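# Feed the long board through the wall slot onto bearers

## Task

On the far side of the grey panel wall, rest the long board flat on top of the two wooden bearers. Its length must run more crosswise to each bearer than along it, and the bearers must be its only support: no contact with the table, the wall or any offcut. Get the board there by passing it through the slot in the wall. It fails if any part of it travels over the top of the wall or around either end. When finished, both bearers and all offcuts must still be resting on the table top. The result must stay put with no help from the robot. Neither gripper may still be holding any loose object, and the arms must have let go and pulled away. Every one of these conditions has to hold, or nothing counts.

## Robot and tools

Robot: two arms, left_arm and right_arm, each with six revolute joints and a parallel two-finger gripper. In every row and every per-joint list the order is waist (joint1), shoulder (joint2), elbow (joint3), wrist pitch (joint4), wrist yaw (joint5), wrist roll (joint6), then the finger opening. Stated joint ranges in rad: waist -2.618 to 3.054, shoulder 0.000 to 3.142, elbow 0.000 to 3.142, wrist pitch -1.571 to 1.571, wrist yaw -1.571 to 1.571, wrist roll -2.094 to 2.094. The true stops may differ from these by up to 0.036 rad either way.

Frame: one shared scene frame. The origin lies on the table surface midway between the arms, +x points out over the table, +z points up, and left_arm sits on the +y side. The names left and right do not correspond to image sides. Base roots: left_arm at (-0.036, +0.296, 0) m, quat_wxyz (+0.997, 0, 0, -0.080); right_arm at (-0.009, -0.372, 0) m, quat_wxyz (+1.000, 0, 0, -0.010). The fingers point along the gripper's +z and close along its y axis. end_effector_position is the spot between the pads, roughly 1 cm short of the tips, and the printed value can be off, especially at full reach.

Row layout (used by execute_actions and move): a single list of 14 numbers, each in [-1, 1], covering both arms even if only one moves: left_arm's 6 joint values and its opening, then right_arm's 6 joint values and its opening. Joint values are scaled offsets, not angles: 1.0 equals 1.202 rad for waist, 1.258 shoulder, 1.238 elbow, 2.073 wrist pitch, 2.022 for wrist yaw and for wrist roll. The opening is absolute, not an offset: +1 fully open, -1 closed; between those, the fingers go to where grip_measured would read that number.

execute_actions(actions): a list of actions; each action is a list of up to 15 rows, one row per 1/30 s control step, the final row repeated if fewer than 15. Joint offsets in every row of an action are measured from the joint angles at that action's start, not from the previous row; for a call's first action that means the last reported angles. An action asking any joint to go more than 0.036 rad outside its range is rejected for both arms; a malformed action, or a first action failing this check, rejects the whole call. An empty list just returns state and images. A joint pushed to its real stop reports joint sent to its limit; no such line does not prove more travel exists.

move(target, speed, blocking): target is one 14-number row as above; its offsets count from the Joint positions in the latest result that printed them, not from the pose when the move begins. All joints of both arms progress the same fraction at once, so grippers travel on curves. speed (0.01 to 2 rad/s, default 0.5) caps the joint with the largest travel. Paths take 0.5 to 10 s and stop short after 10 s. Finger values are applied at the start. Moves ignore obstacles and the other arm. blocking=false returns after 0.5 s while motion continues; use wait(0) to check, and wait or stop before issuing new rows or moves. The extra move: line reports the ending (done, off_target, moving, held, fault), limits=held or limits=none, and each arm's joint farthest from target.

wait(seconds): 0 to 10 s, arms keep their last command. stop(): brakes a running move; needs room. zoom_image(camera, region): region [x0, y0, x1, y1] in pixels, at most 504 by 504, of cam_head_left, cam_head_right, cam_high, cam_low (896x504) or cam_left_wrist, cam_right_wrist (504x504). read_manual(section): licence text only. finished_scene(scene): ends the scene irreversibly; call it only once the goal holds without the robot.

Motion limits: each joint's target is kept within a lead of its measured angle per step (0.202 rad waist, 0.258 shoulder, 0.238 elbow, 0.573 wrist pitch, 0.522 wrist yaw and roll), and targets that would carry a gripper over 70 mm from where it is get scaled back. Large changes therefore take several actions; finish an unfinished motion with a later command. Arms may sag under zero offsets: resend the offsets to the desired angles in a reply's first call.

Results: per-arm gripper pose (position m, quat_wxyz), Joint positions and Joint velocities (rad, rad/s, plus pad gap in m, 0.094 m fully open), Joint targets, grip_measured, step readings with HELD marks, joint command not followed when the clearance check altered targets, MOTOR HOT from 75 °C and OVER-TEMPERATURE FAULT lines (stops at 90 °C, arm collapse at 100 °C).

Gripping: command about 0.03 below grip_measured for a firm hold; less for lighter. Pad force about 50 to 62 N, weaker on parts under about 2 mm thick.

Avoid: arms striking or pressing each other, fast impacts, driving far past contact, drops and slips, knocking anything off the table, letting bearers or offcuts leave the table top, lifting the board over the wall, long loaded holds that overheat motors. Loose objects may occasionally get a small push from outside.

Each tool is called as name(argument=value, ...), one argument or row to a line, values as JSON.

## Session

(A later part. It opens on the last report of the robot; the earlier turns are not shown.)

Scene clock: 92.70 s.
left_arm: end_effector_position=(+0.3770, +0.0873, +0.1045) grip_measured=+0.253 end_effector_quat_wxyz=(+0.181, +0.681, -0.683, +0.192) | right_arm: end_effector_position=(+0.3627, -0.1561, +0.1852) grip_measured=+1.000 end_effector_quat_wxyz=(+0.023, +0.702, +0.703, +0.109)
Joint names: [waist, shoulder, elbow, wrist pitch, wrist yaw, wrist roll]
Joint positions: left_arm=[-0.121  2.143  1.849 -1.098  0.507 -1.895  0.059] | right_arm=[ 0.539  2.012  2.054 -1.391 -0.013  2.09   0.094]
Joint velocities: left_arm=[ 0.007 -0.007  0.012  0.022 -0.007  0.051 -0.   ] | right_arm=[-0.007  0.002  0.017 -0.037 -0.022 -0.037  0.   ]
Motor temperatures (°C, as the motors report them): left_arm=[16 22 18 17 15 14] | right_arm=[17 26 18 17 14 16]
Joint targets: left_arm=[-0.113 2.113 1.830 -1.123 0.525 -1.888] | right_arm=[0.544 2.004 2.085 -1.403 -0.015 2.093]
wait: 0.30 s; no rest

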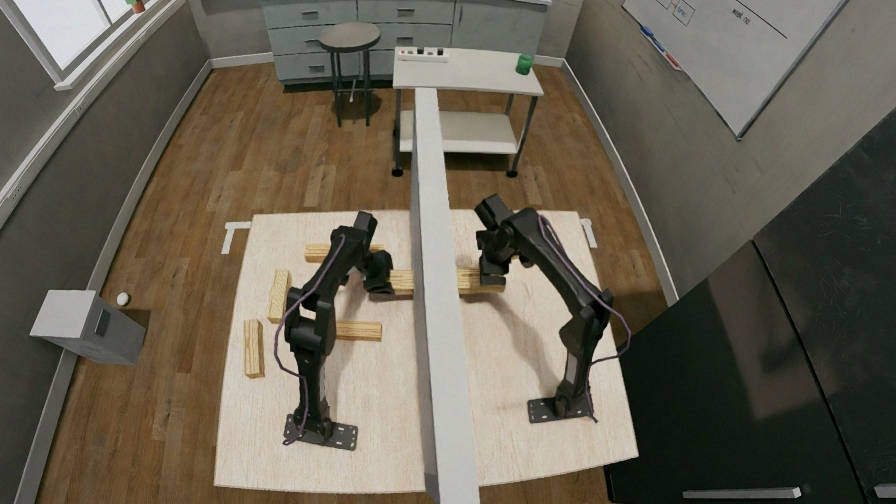

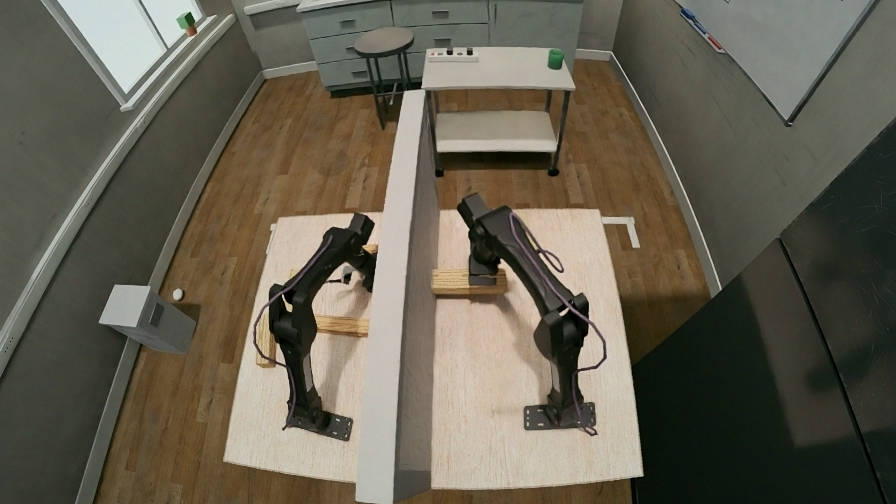

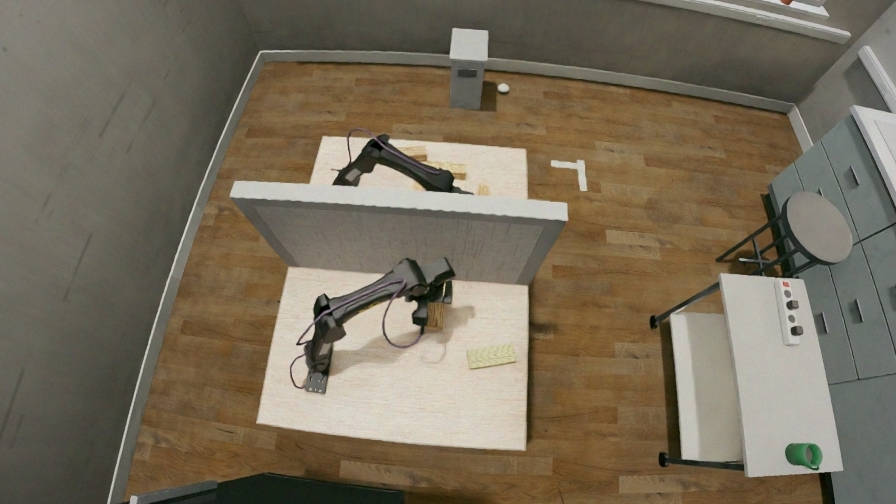

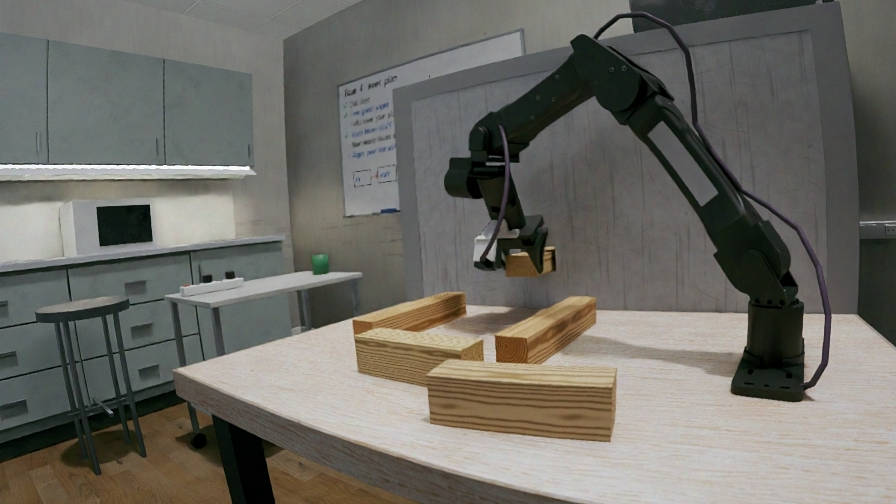

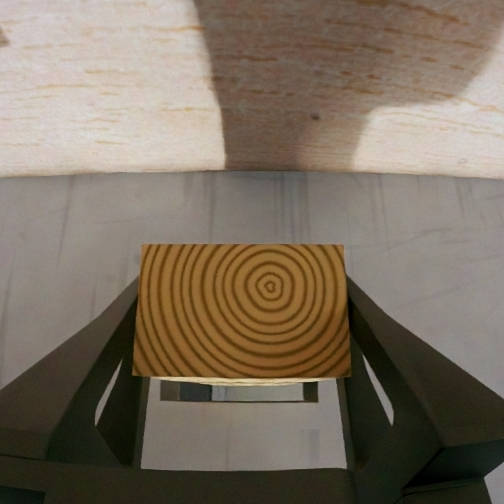

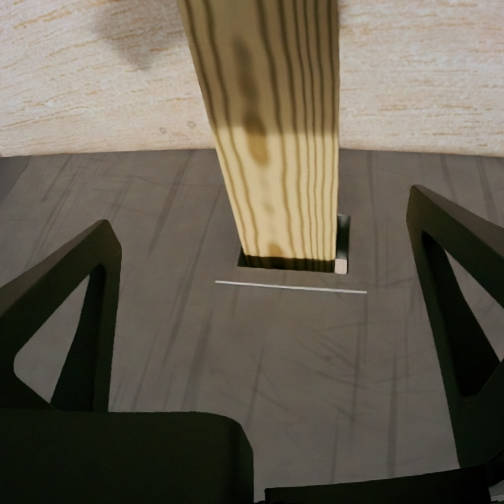

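execute_actions(
  actions=[
    [[0.0157,-0.0262,-0.0191,-0.0151,0.0103,0.0096,0.1,0.0042,-0.0064,0.025,-0.0058,-0.001,0.0015,1],[0.0247,-0.0286,-0.0227,-0.0182,0.0117,0.0157,0.1,0.0042,-0.0064,0.025,-0.0058,-0.001,0.0015,1],[0.0338,-0.0309,-0.0264,-0.0213,0.0131,0.0219,0.1,0.0042,-0.0064,0.025,-0.0058,-0.001,0.0015,1],[0.0428,-0.0333,-0.0300,-0.0244,0.0144,0.0280,0.1,0.0042,-0.0064,0.025,-0.0058,-0.001,0.0015,1],[0.0518,-0.0357,-0.0338,-0.0275,0.0158,0.0341,0.1,0.0042,-0.0064,0.025,-0.0058,-0.001,0.0015,1],[0.0608,-0.0380,-0.0375,-0.0306,0.0172,0.0403,0.1,0.0042,-0.0064,0.025,-0.0058,-0.001,0.0015,1],[0.0699,-0.0404,-0.0411,-0.0337,0.0186,0.0464,0.1,0.0042,-0.0064,0.025,-0.0058,-0.001,0.0015,1],[0.0790,-0.0421,-0.0436,-0.0367,0.0195,0.0527,0.1,0.0042,-0.0064,0.025,-0.0058,-0.001,0.0015,1],[0.0882,-0.0430,-0.0450,-0.0397,0.0201,0.0590,0.1,0.0042,-0.0064,0.025,-0.0058,-0.001,0.0015,1],[0.0974,-0.0439,-0.0463,-0.0426,0.0206,0.0653,0.1,0.0042,-0.0064,0.025,-0.0058,-0.001,0.0015,1],[0.1067,-0.0448,-0.0476,-0.0456,0.0211,0.0717,0.1,0.0042,-0.0064,0.025,-0.0058,-0.001,0.0015,1],[0.1159,-0.0458,-0.0489,-0.0485,0.0217,0.0780,0.1,0.0042,-0.0064,0.025,-0.0058,-0.001,0.0015,1],[0.1251,-0.0467,-0.0502,-0.0515,0.0222,0.0844,0.1,0.0042,-0.0064,0.025,-0.0058,-0.001,0.0015,1],[0.1344,-0.0476,-0.0516,-0.0545,0.0227,0.0908,0.1,0.0042,-0.0064,0.025,-0.0058,-0.001,0.0015,1],[0.1436,-0.0486,-0.0529,-0.0574,0.0232,0.0971,0.1,0.0042,-0.0064,0.025,-0.0058,-0.001,0.0015,1]],
  ],
)

wait(
  seconds=0.4,
)

Scene clock: 94.33 s.
left_arm: end_effector_position=(+0.3767, +0.1486, +0.1030) grip_measured=+0.253 end_effector_quat_wxyz=(+0.186, +0.687, -0.676, +0.190) | right_arm: end_effector_position=(+0.3627, -0.1561, +0.1852) grip_measured=+1.000 end_effector_quat_wxyz=(+0.023, +0.702, +0.703, +0.109)
Joint names: [waist, shoulder, elbow, wrist pitch, wrist yaw, wrist roll]
Joint positions: left_arm=[ 0.023  2.117  1.804 -1.165  0.532 -1.749  0.059] | right_arm=[ 0.539  2.012  2.054 -1.391 -0.013  2.09   0.094]
Joint velocities: left_arm=[ 0.315 -0.037 -0.046 -0.256  0.022  0.374  0.002] | right_arm=[-0.012  0.002  0.007  0.022 -0.022  0.037  0.   ]
Motor temperatures (°C, as the motors report them): left_arm=[16 22 18 17 15 14] | right_arm=[17 26 18 17 14 16]
Joint targets: left_arm=[0.051 2.082 1.784 -1.217 0.554 -1.699] | right_arm=[0.544 2.004 2.085 -1.403 -0.015 2.093]
Step readings (joint positions):
0: left_arm=[-0.121 2.143 1.849 -1.098 0.507 -1.895] | right_arm=[0.539 2.012 2.054 -1.391 -0.013 2.090]
1: left_arm=[-0.120 2.143 1.849 -1.098 0.507 -1.894] | right_arm=[0.539 2.012 2.054 -1.391 -0.013 2.090]
2: left_arm=[-0.118 2.143 1.849 -1.099 0.509 -1.891] | right_arm=[0.539 2.012 2.054 -1.391 -0.013 2.090]
4: left_arm=[-0.109 2.140 1.841 -1.101 0.513 -1.878] | right_arm=[0.539 2.012 2.054 -1.391 -0.013 2.090]
8: left_arm=[-0.068 2.127 1.819 -1.121 0.525 -1.835] | right_arm=[0.539 2.012 2.054 -1.391 -0.013 2.090]
15: Joint positions above

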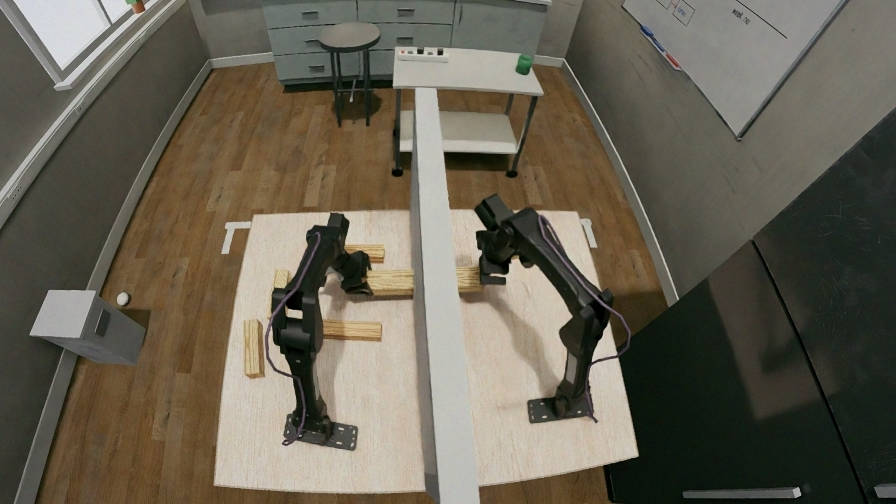

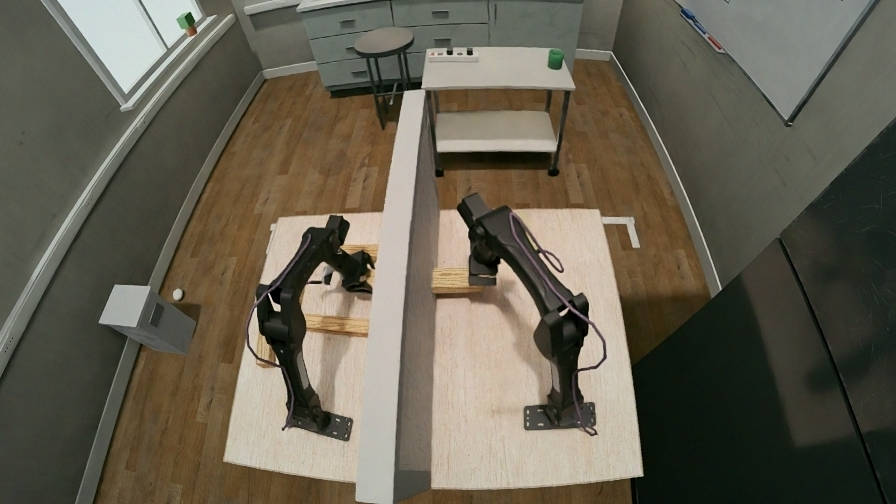

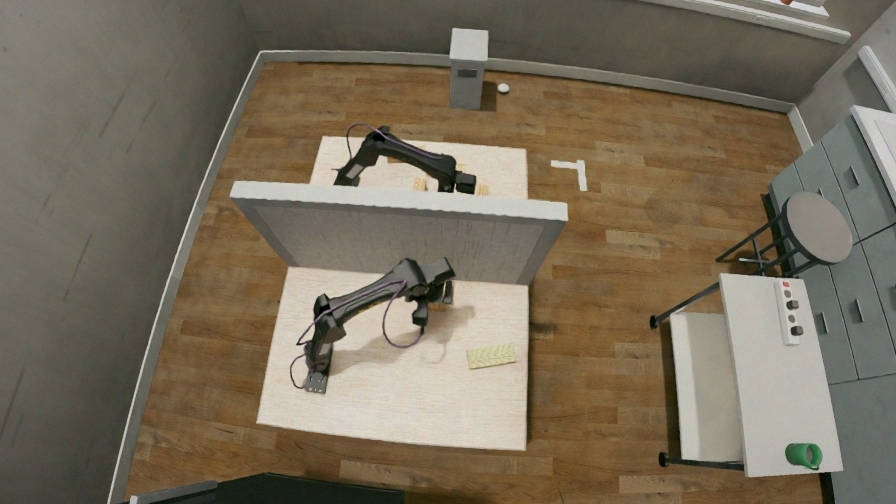

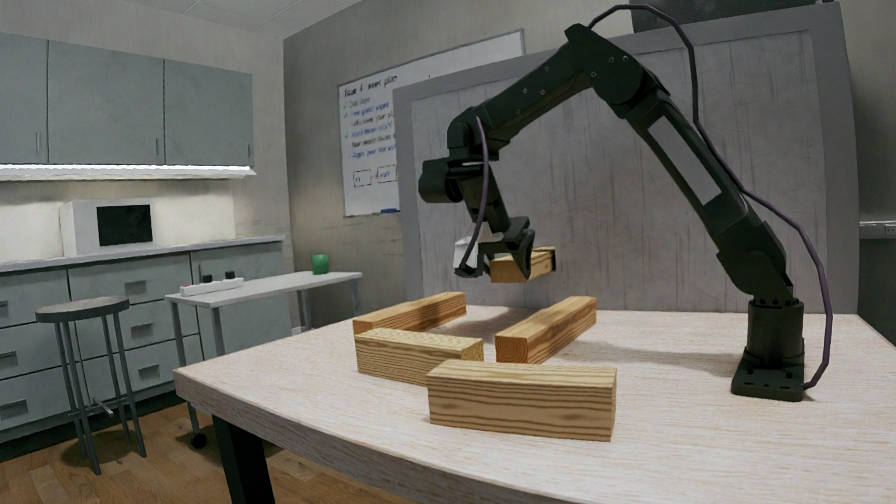

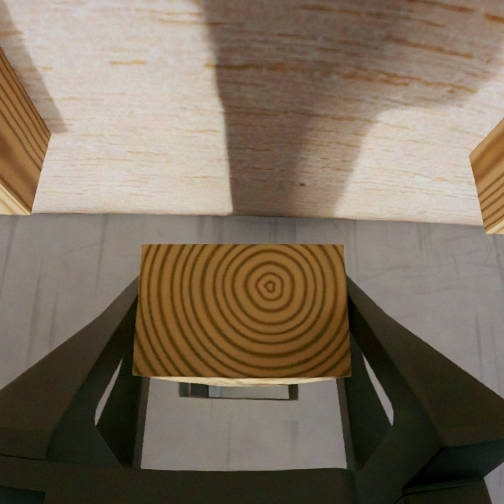

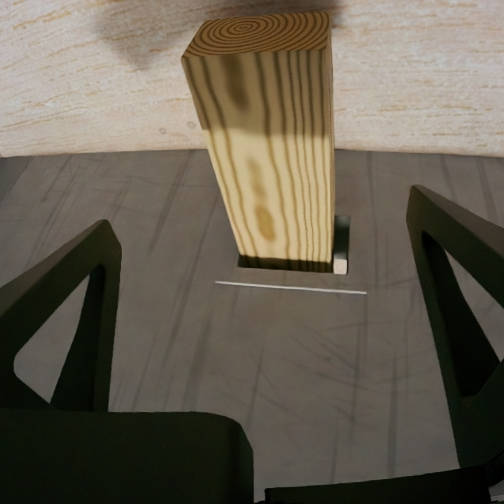

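Scene clock: 94.73 s.
left_arm: end_effector_position=(+0.3766, +0.1614, +0.1029) grip_measured=+0.253 end_effector_quat_wxyz=(+0.185, +0.687, -0.677, +0.190) | right_arm: end_effector_position=(+0.3627, -0.1561, +0.1852) grip_measured=+1.000 end_effector_quat_wxyz=(+0.023, +0.702, +0.703, +0.109)
Joint names: [waist, shoulder, elbow, wrist pitch, wrist yaw, wrist roll]
Joint positions: left_arm=[ 0.053  2.114  1.801 -1.182  0.532 -1.714  0.059] | right_arm=[ 0.539  2.012  2.054 -1.391 -0.013  2.09   0.094]
Joint velocities: left_arm=[-0.002 -0.012  0.002 -0.051 -0.007  0.081 -0.001] | right_arm=[ 0.012  0.027 -0.007 -0.066  0.081  0.022  0.   ]
Motor temperatures (°C, as the motors report them): left_arm=[16 22 18 17 15 14] | right_arm=[17 26 18 17 14 16]
Joint targets: left_arm=[0.052 2.082 1.784 -1.217 0.554 -1.699] | right_arm=[0.544 2.004 2.085 -1.403 -0.015 2.093]
wait: 0.40 s; at rest by 0.37 s

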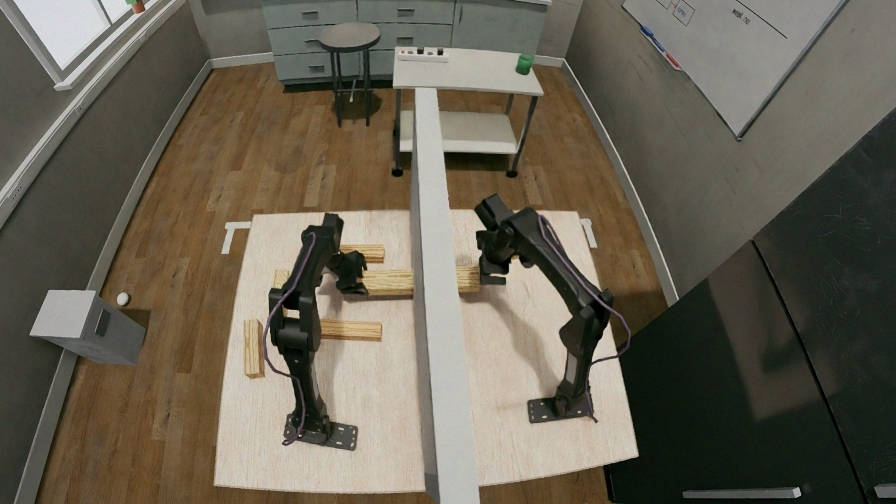

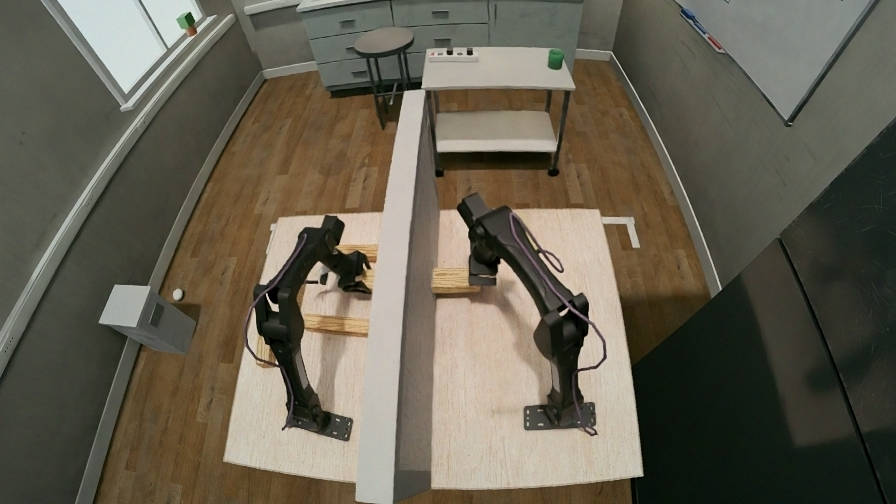

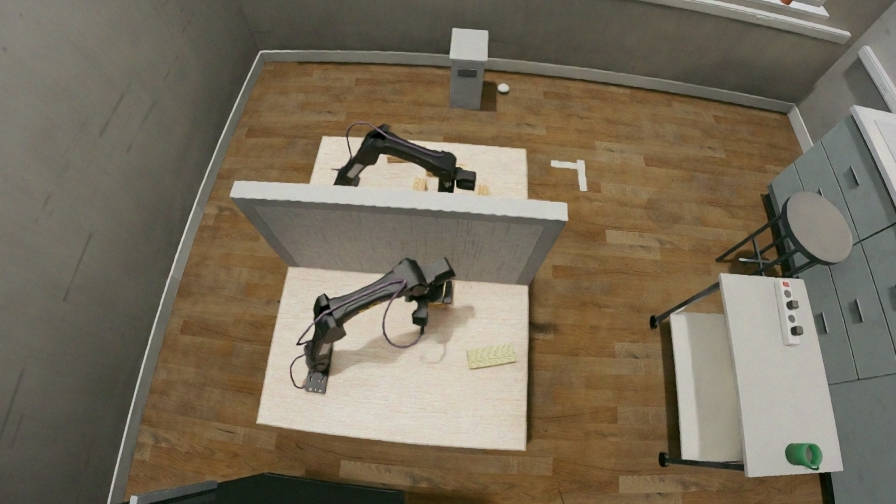

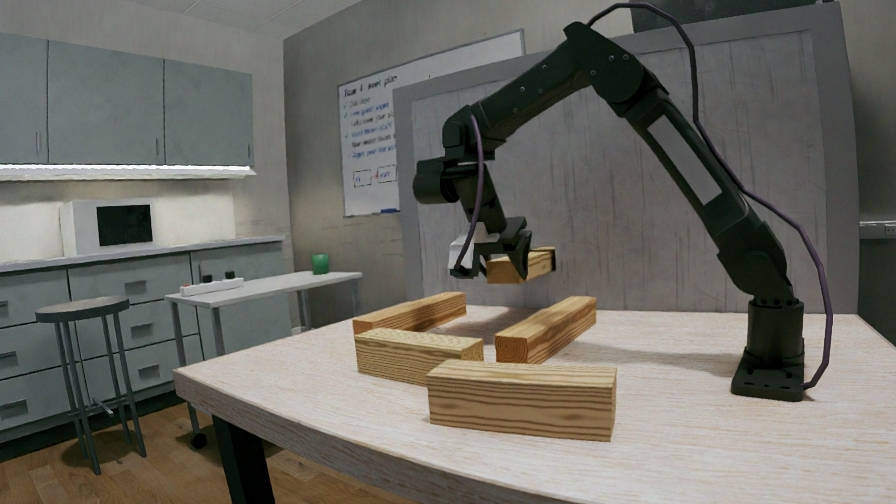

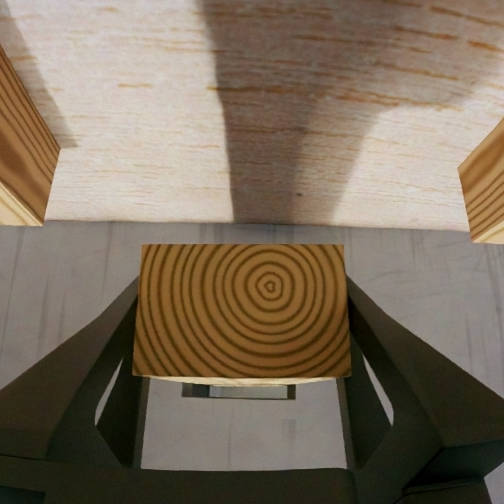

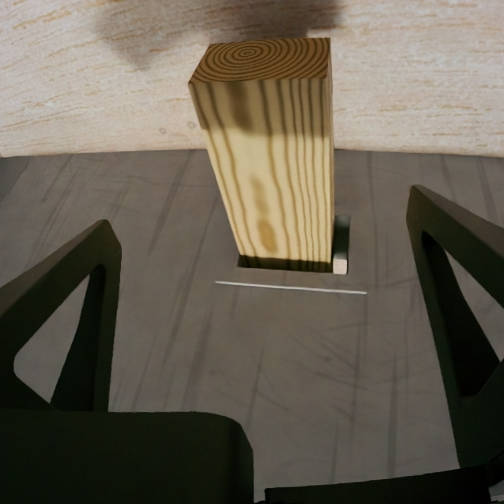

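zoom_image(
  camera="cam_head_right",
  region=[300, 220, 540, 340],
)

zoom_image(
  camera="cam_head_left",
  region=[300, 220, 540, 340],
)

Region (300, 220, 540, 340) of cam_head_right's 896x504 image, scaled by 2.100, with more detail than that image has.

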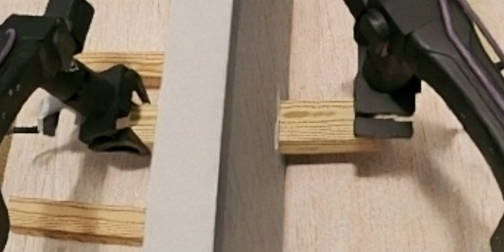

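Region (300, 220, 540, 340) of cam_head_left's 896x504 image, scaled by 2.100, with more detail than that image has.

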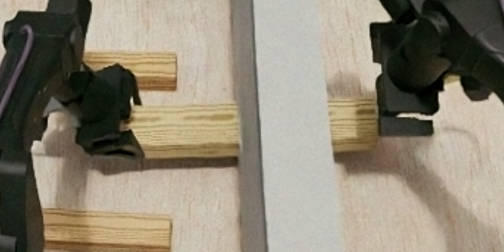

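execute_actions(
  actions=[
    [[0.0113,0.0036,0.0303,-0.0189,0.0114,0.0139,0.1,0.0042,-0.0064,0.025,-0.0058,-0.001,0.0015,1],[0.0210,0.0041,0.0316,-0.0233,0.0119,0.0220,0.1,0.0042,-0.0064,0.025,-0.0058,-0.001,0.0015,1],[0.0306,0.0045,0.0328,-0.0276,0.0124,0.0299,0.1,0.0042,-0.0064,0.025,-0.0058,-0.001,0.0015,1],[0.0403,0.0048,0.0341,-0.0320,0.0130,0.0379,0.1,0.0042,-0.0064,0.025,-0.0058,-0.001,0.0015,1],[0.0500,0.0053,0.0353,-0.0364,0.0135,0.0459,0.1,0.0042,-0.0064,0.025,-0.0058,-0.001,0.0015,1],[0.0597,0.0057,0.0366,-0.0408,0.0140,0.0539,0.1,0.0042,-0.0064,0.025,-0.0058,-0.001,0.0015,1],[0.0693,0.0061,0.0378,-0.0452,0.0145,0.0619,0.1,0.0042,-0.0064,0.025,-0.0058,-0.001,0.0015,1],[0.0789,0.0074,0.0401,-0.0494,0.0146,0.0692,0.1,0.0042,-0.0064,0.025,-0.0058,-0.001,0.0015,1],[0.0884,0.0095,0.0433,-0.0534,0.0146,0.0758,0.1,0.0042,-0.0064,0.025,-0.0058,-0.001,0.0015,1],[0.0978,0.0115,0.0465,-0.0574,0.0146,0.0823,0.1,0.0042,-0.0064,0.025,-0.0058,-0.001,0.0015,1],[0.1072,0.0136,0.0498,-0.0614,0.0146,0.0889,0.1,0.0042,-0.0064,0.025,-0.0058,-0.001,0.0015,1],[0.1167,0.0156,0.0529,-0.0654,0.0146,0.0955,0.1,0.0042,-0.0064,0.025,-0.0058,-0.001,0.0015,1],[0.1261,0.0176,0.0561,-0.0693,0.0146,0.1020,0.1,0.0042,-0.0064,0.025,-0.0058,-0.001,0.0015,1],[0.1357,0.0197,0.0594,-0.0733,0.0146,0.1087,0.1,0.0042,-0.0064,0.025,-0.0058,-0.001,0.0015,1],[0.1451,0.0218,0.0626,-0.0773,0.0146,0.1152,0.1,0.0042,-0.0064,0.025,-0.0058,-0.001,0.0015,1]],
  ],
)

wait(
  seconds=0.4,
)

Scene clock: 99.30 s.
left_arm: end_effector_position=(+0.3770, +0.2236, +0.1032) grip_measured=+0.253 end_effector_quat_wxyz=(+0.183, +0.687, -0.678, +0.189) | right_arm: end_effector_position=(+0.3627, -0.1561, +0.1852) grip_measured=+1.000 end_effector_quat_wxyz=(+0.023, +0.702, +0.703, +0.109)
Joint names: [waist, shoulder, elbow, wrist pitch, wrist yaw, wrist roll]
Joint positions: left_arm=[ 0.202  2.133  1.834 -1.283  0.532 -1.539  0.059] | right_arm=[ 0.539  2.012  2.054 -1.391 -0.013  2.09   0.094]
Joint velocities: left_arm=[ 0.335  0.11   0.11  -0.227 -0.007  0.359  0.   ] | right_arm=[ 0.002 -0.002  0.002  0.022  0.051 -0.007  0.   ]
Motor temperatures (°C, as the motors report them): left_arm=[16 23 17 17 15 14] | right_arm=[17 26 18 17 14 16]
Joint targets: left_arm=[0.227 2.142 1.878 -1.342 0.561 -1.481] | right_arm=[0.544 2.004 2.085 -1.403 -0.015 2.093]
Step readings (joint positions):
0: left_arm=[0.053 2.114 1.801 -1.182 0.532 -1.714] | right_arm=[0.539 2.012 2.054 -1.391 -0.013 2.090]
1: left_arm=[0.054 2.114 1.801 -1.182 0.532 -1.712] | right_arm=[0.539 2.012 2.054 -1.391 -0.013 2.090]
2: left_arm=[0.055 2.114 1.801 -1.182 0.532 -1.707] | right_arm=[0.539 2.012 2.054 -1.391 -0.013 2.090]
4: left_arm=[0.064 2.114 1.801 -1.189 0.533 -1.688] | right_arm=[0.539 2.012 2.054 -1.391 -0.013 2.090]
8: left_arm=[0.107 2.115 1.803 -1.224 0.535 -1.634] | right_arm=[0.539 2.012 2.054 -1.391 -0.013 2.090]
15: Joint positions above

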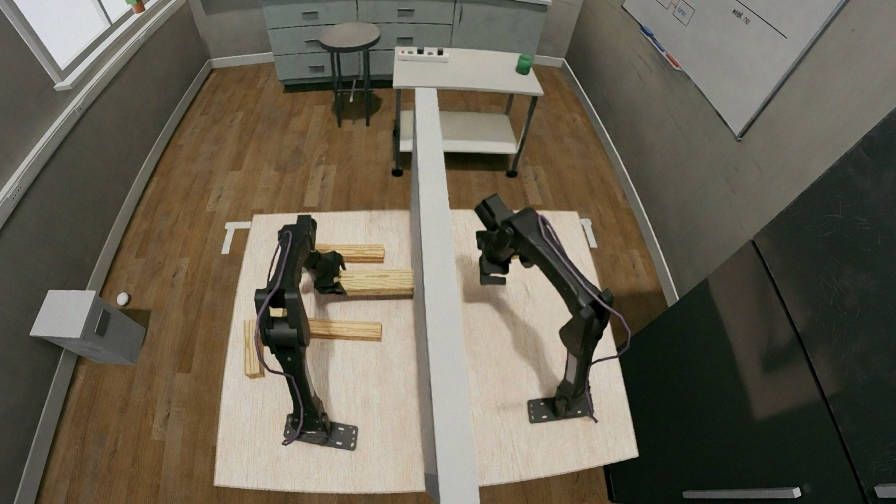

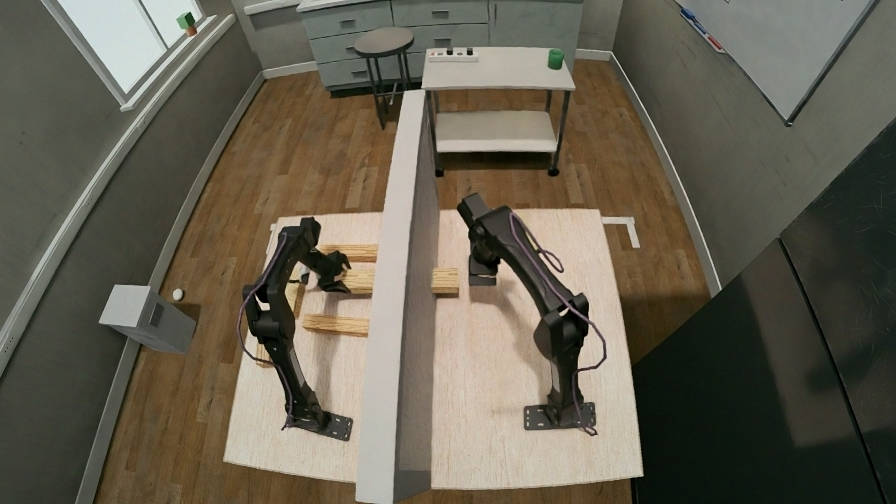

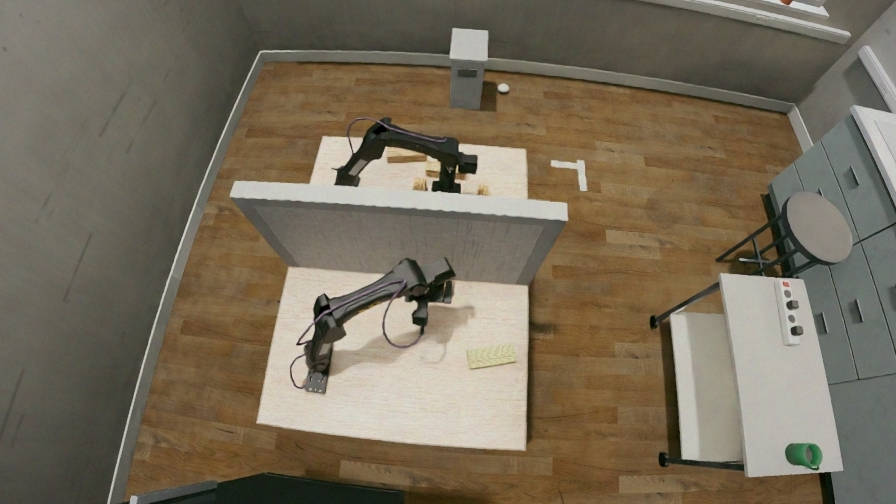

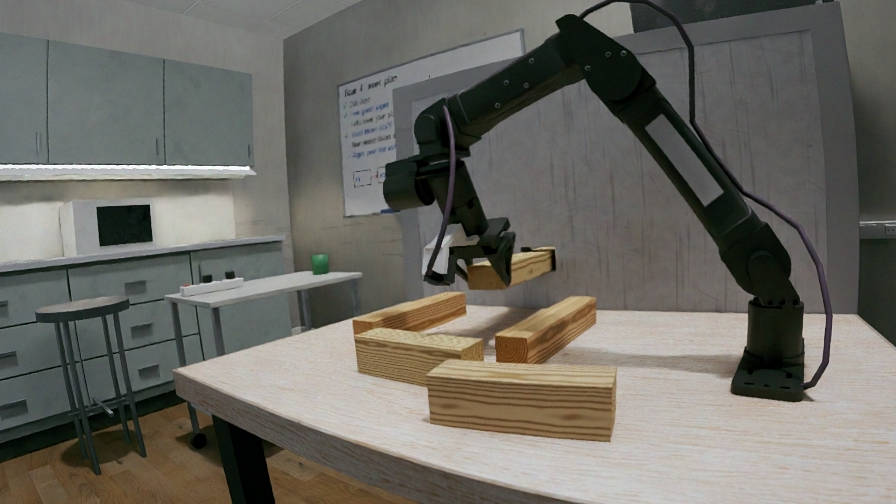

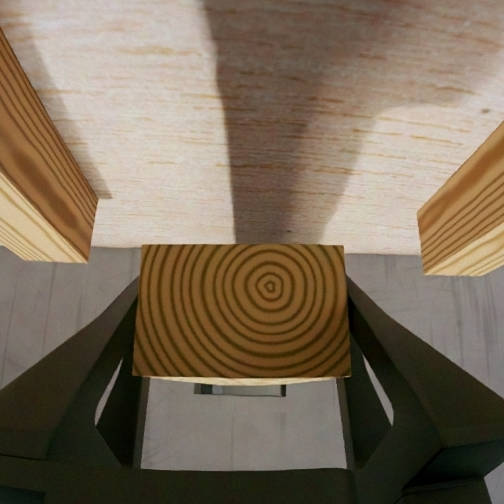

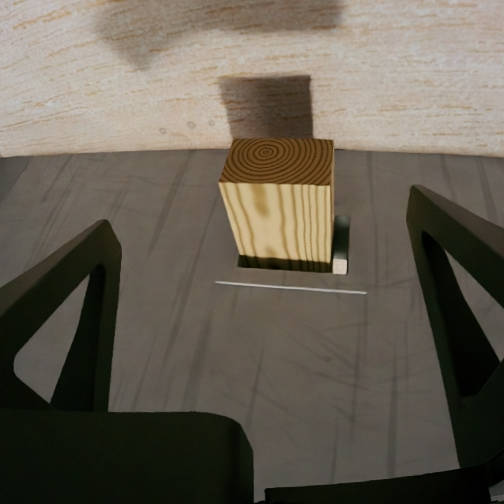

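Scene clock: 99.70 s.
left_arm: end_effector_position=(+0.3758, +0.2362, +0.1029) grip_measured=+0.253 end_effector_quat_wxyz=(+0.182, +0.684, -0.681, +0.188) | right_arm: end_effector_position=(+0.3627, -0.1561, +0.1852) grip_measured=+1.000 end_effector_quat_wxyz=(+0.023, +0.702, +0.703, +0.109)
Joint names: [waist, shoulder, elbow, wrist pitch, wrist yaw, wrist roll]
Joint positions: left_arm=[ 0.232  2.139  1.842 -1.305  0.53  -1.495  0.059] | right_arm=[ 0.539  2.012  2.054 -1.391 -0.013  2.09   0.094]
Joint velocities: left_arm=[ 0.022 -0.007  0.002 -0.037  0.007  0.022 -0.   ] | right_arm=[-0.012  0.002 -0.017  0.007 -0.007 -0.022  0.   ]
Motor temperatures (°C, as the motors report them): left_arm=[16 23 17 17 15 14] | right_arm=[17 26 18 17 14 16]
Joint targets: left_arm=[0.227 2.142 1.878 -1.342 0.562 -1.481] | right_arm=[0.544 2.004 2.085 -1.403 -0.015 2.093]
wait: 0.40 s; no rest

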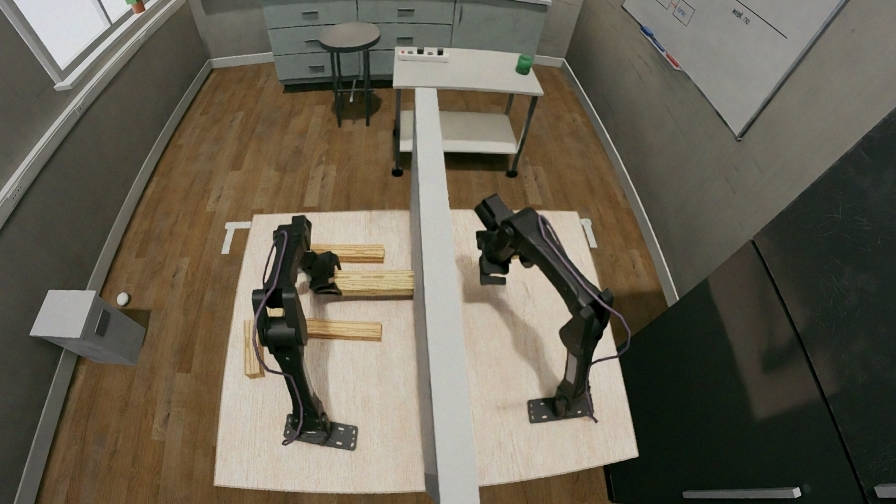

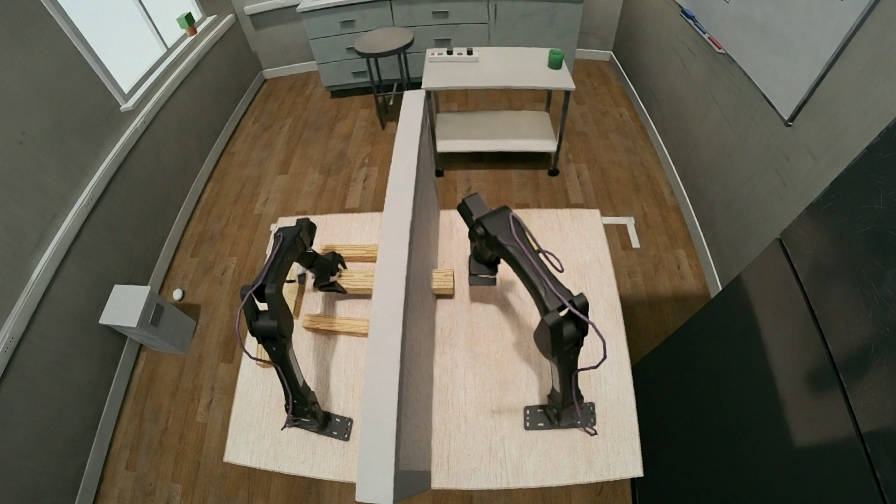

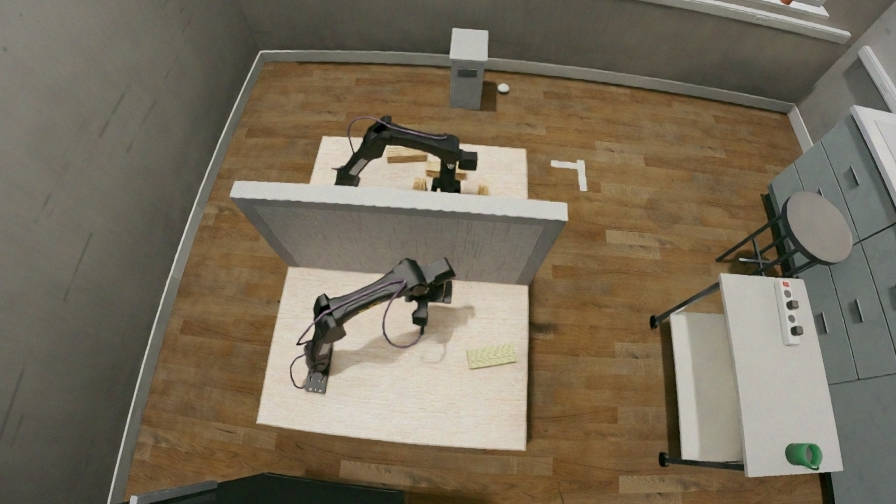

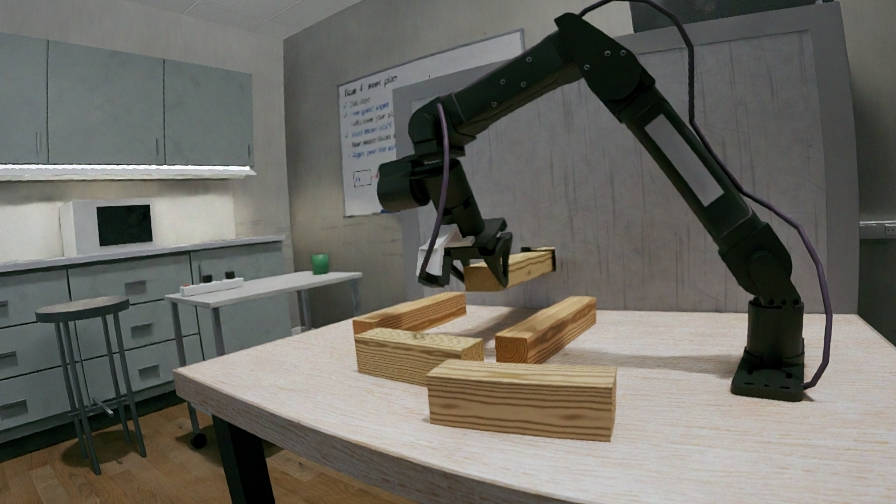

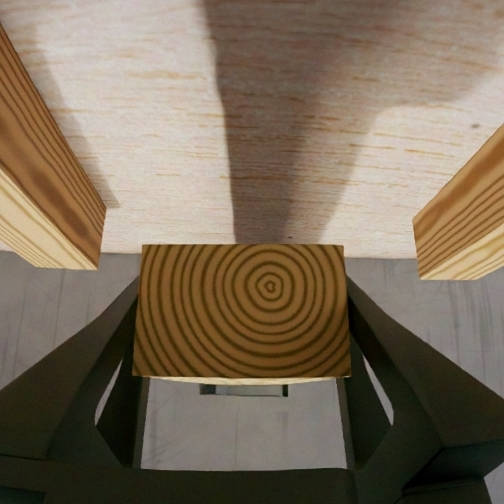

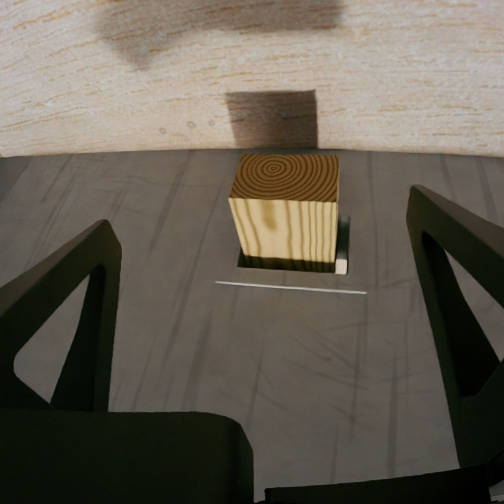

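zoom_image(
  camera="cam_head_right",
  region=[220, 200, 460, 380],
)

zoom_image(
  camera="cam_low",
  region=[330, 200, 630, 400],
)

Region (220, 200, 460, 380) of cam_head_right's 896x504 image, scaled by 2.100, with more detail than that image has; it fills the top 378 rows of this view, and the rest is white.

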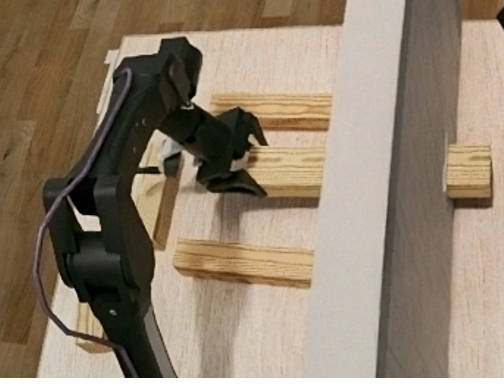

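Region (330, 200, 630, 400) of cam_low's 896x504 image, scaled by 1.680, with more detail than that image has.

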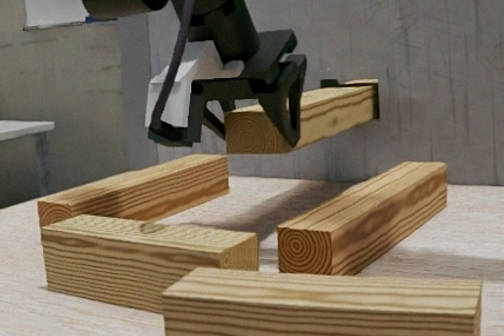

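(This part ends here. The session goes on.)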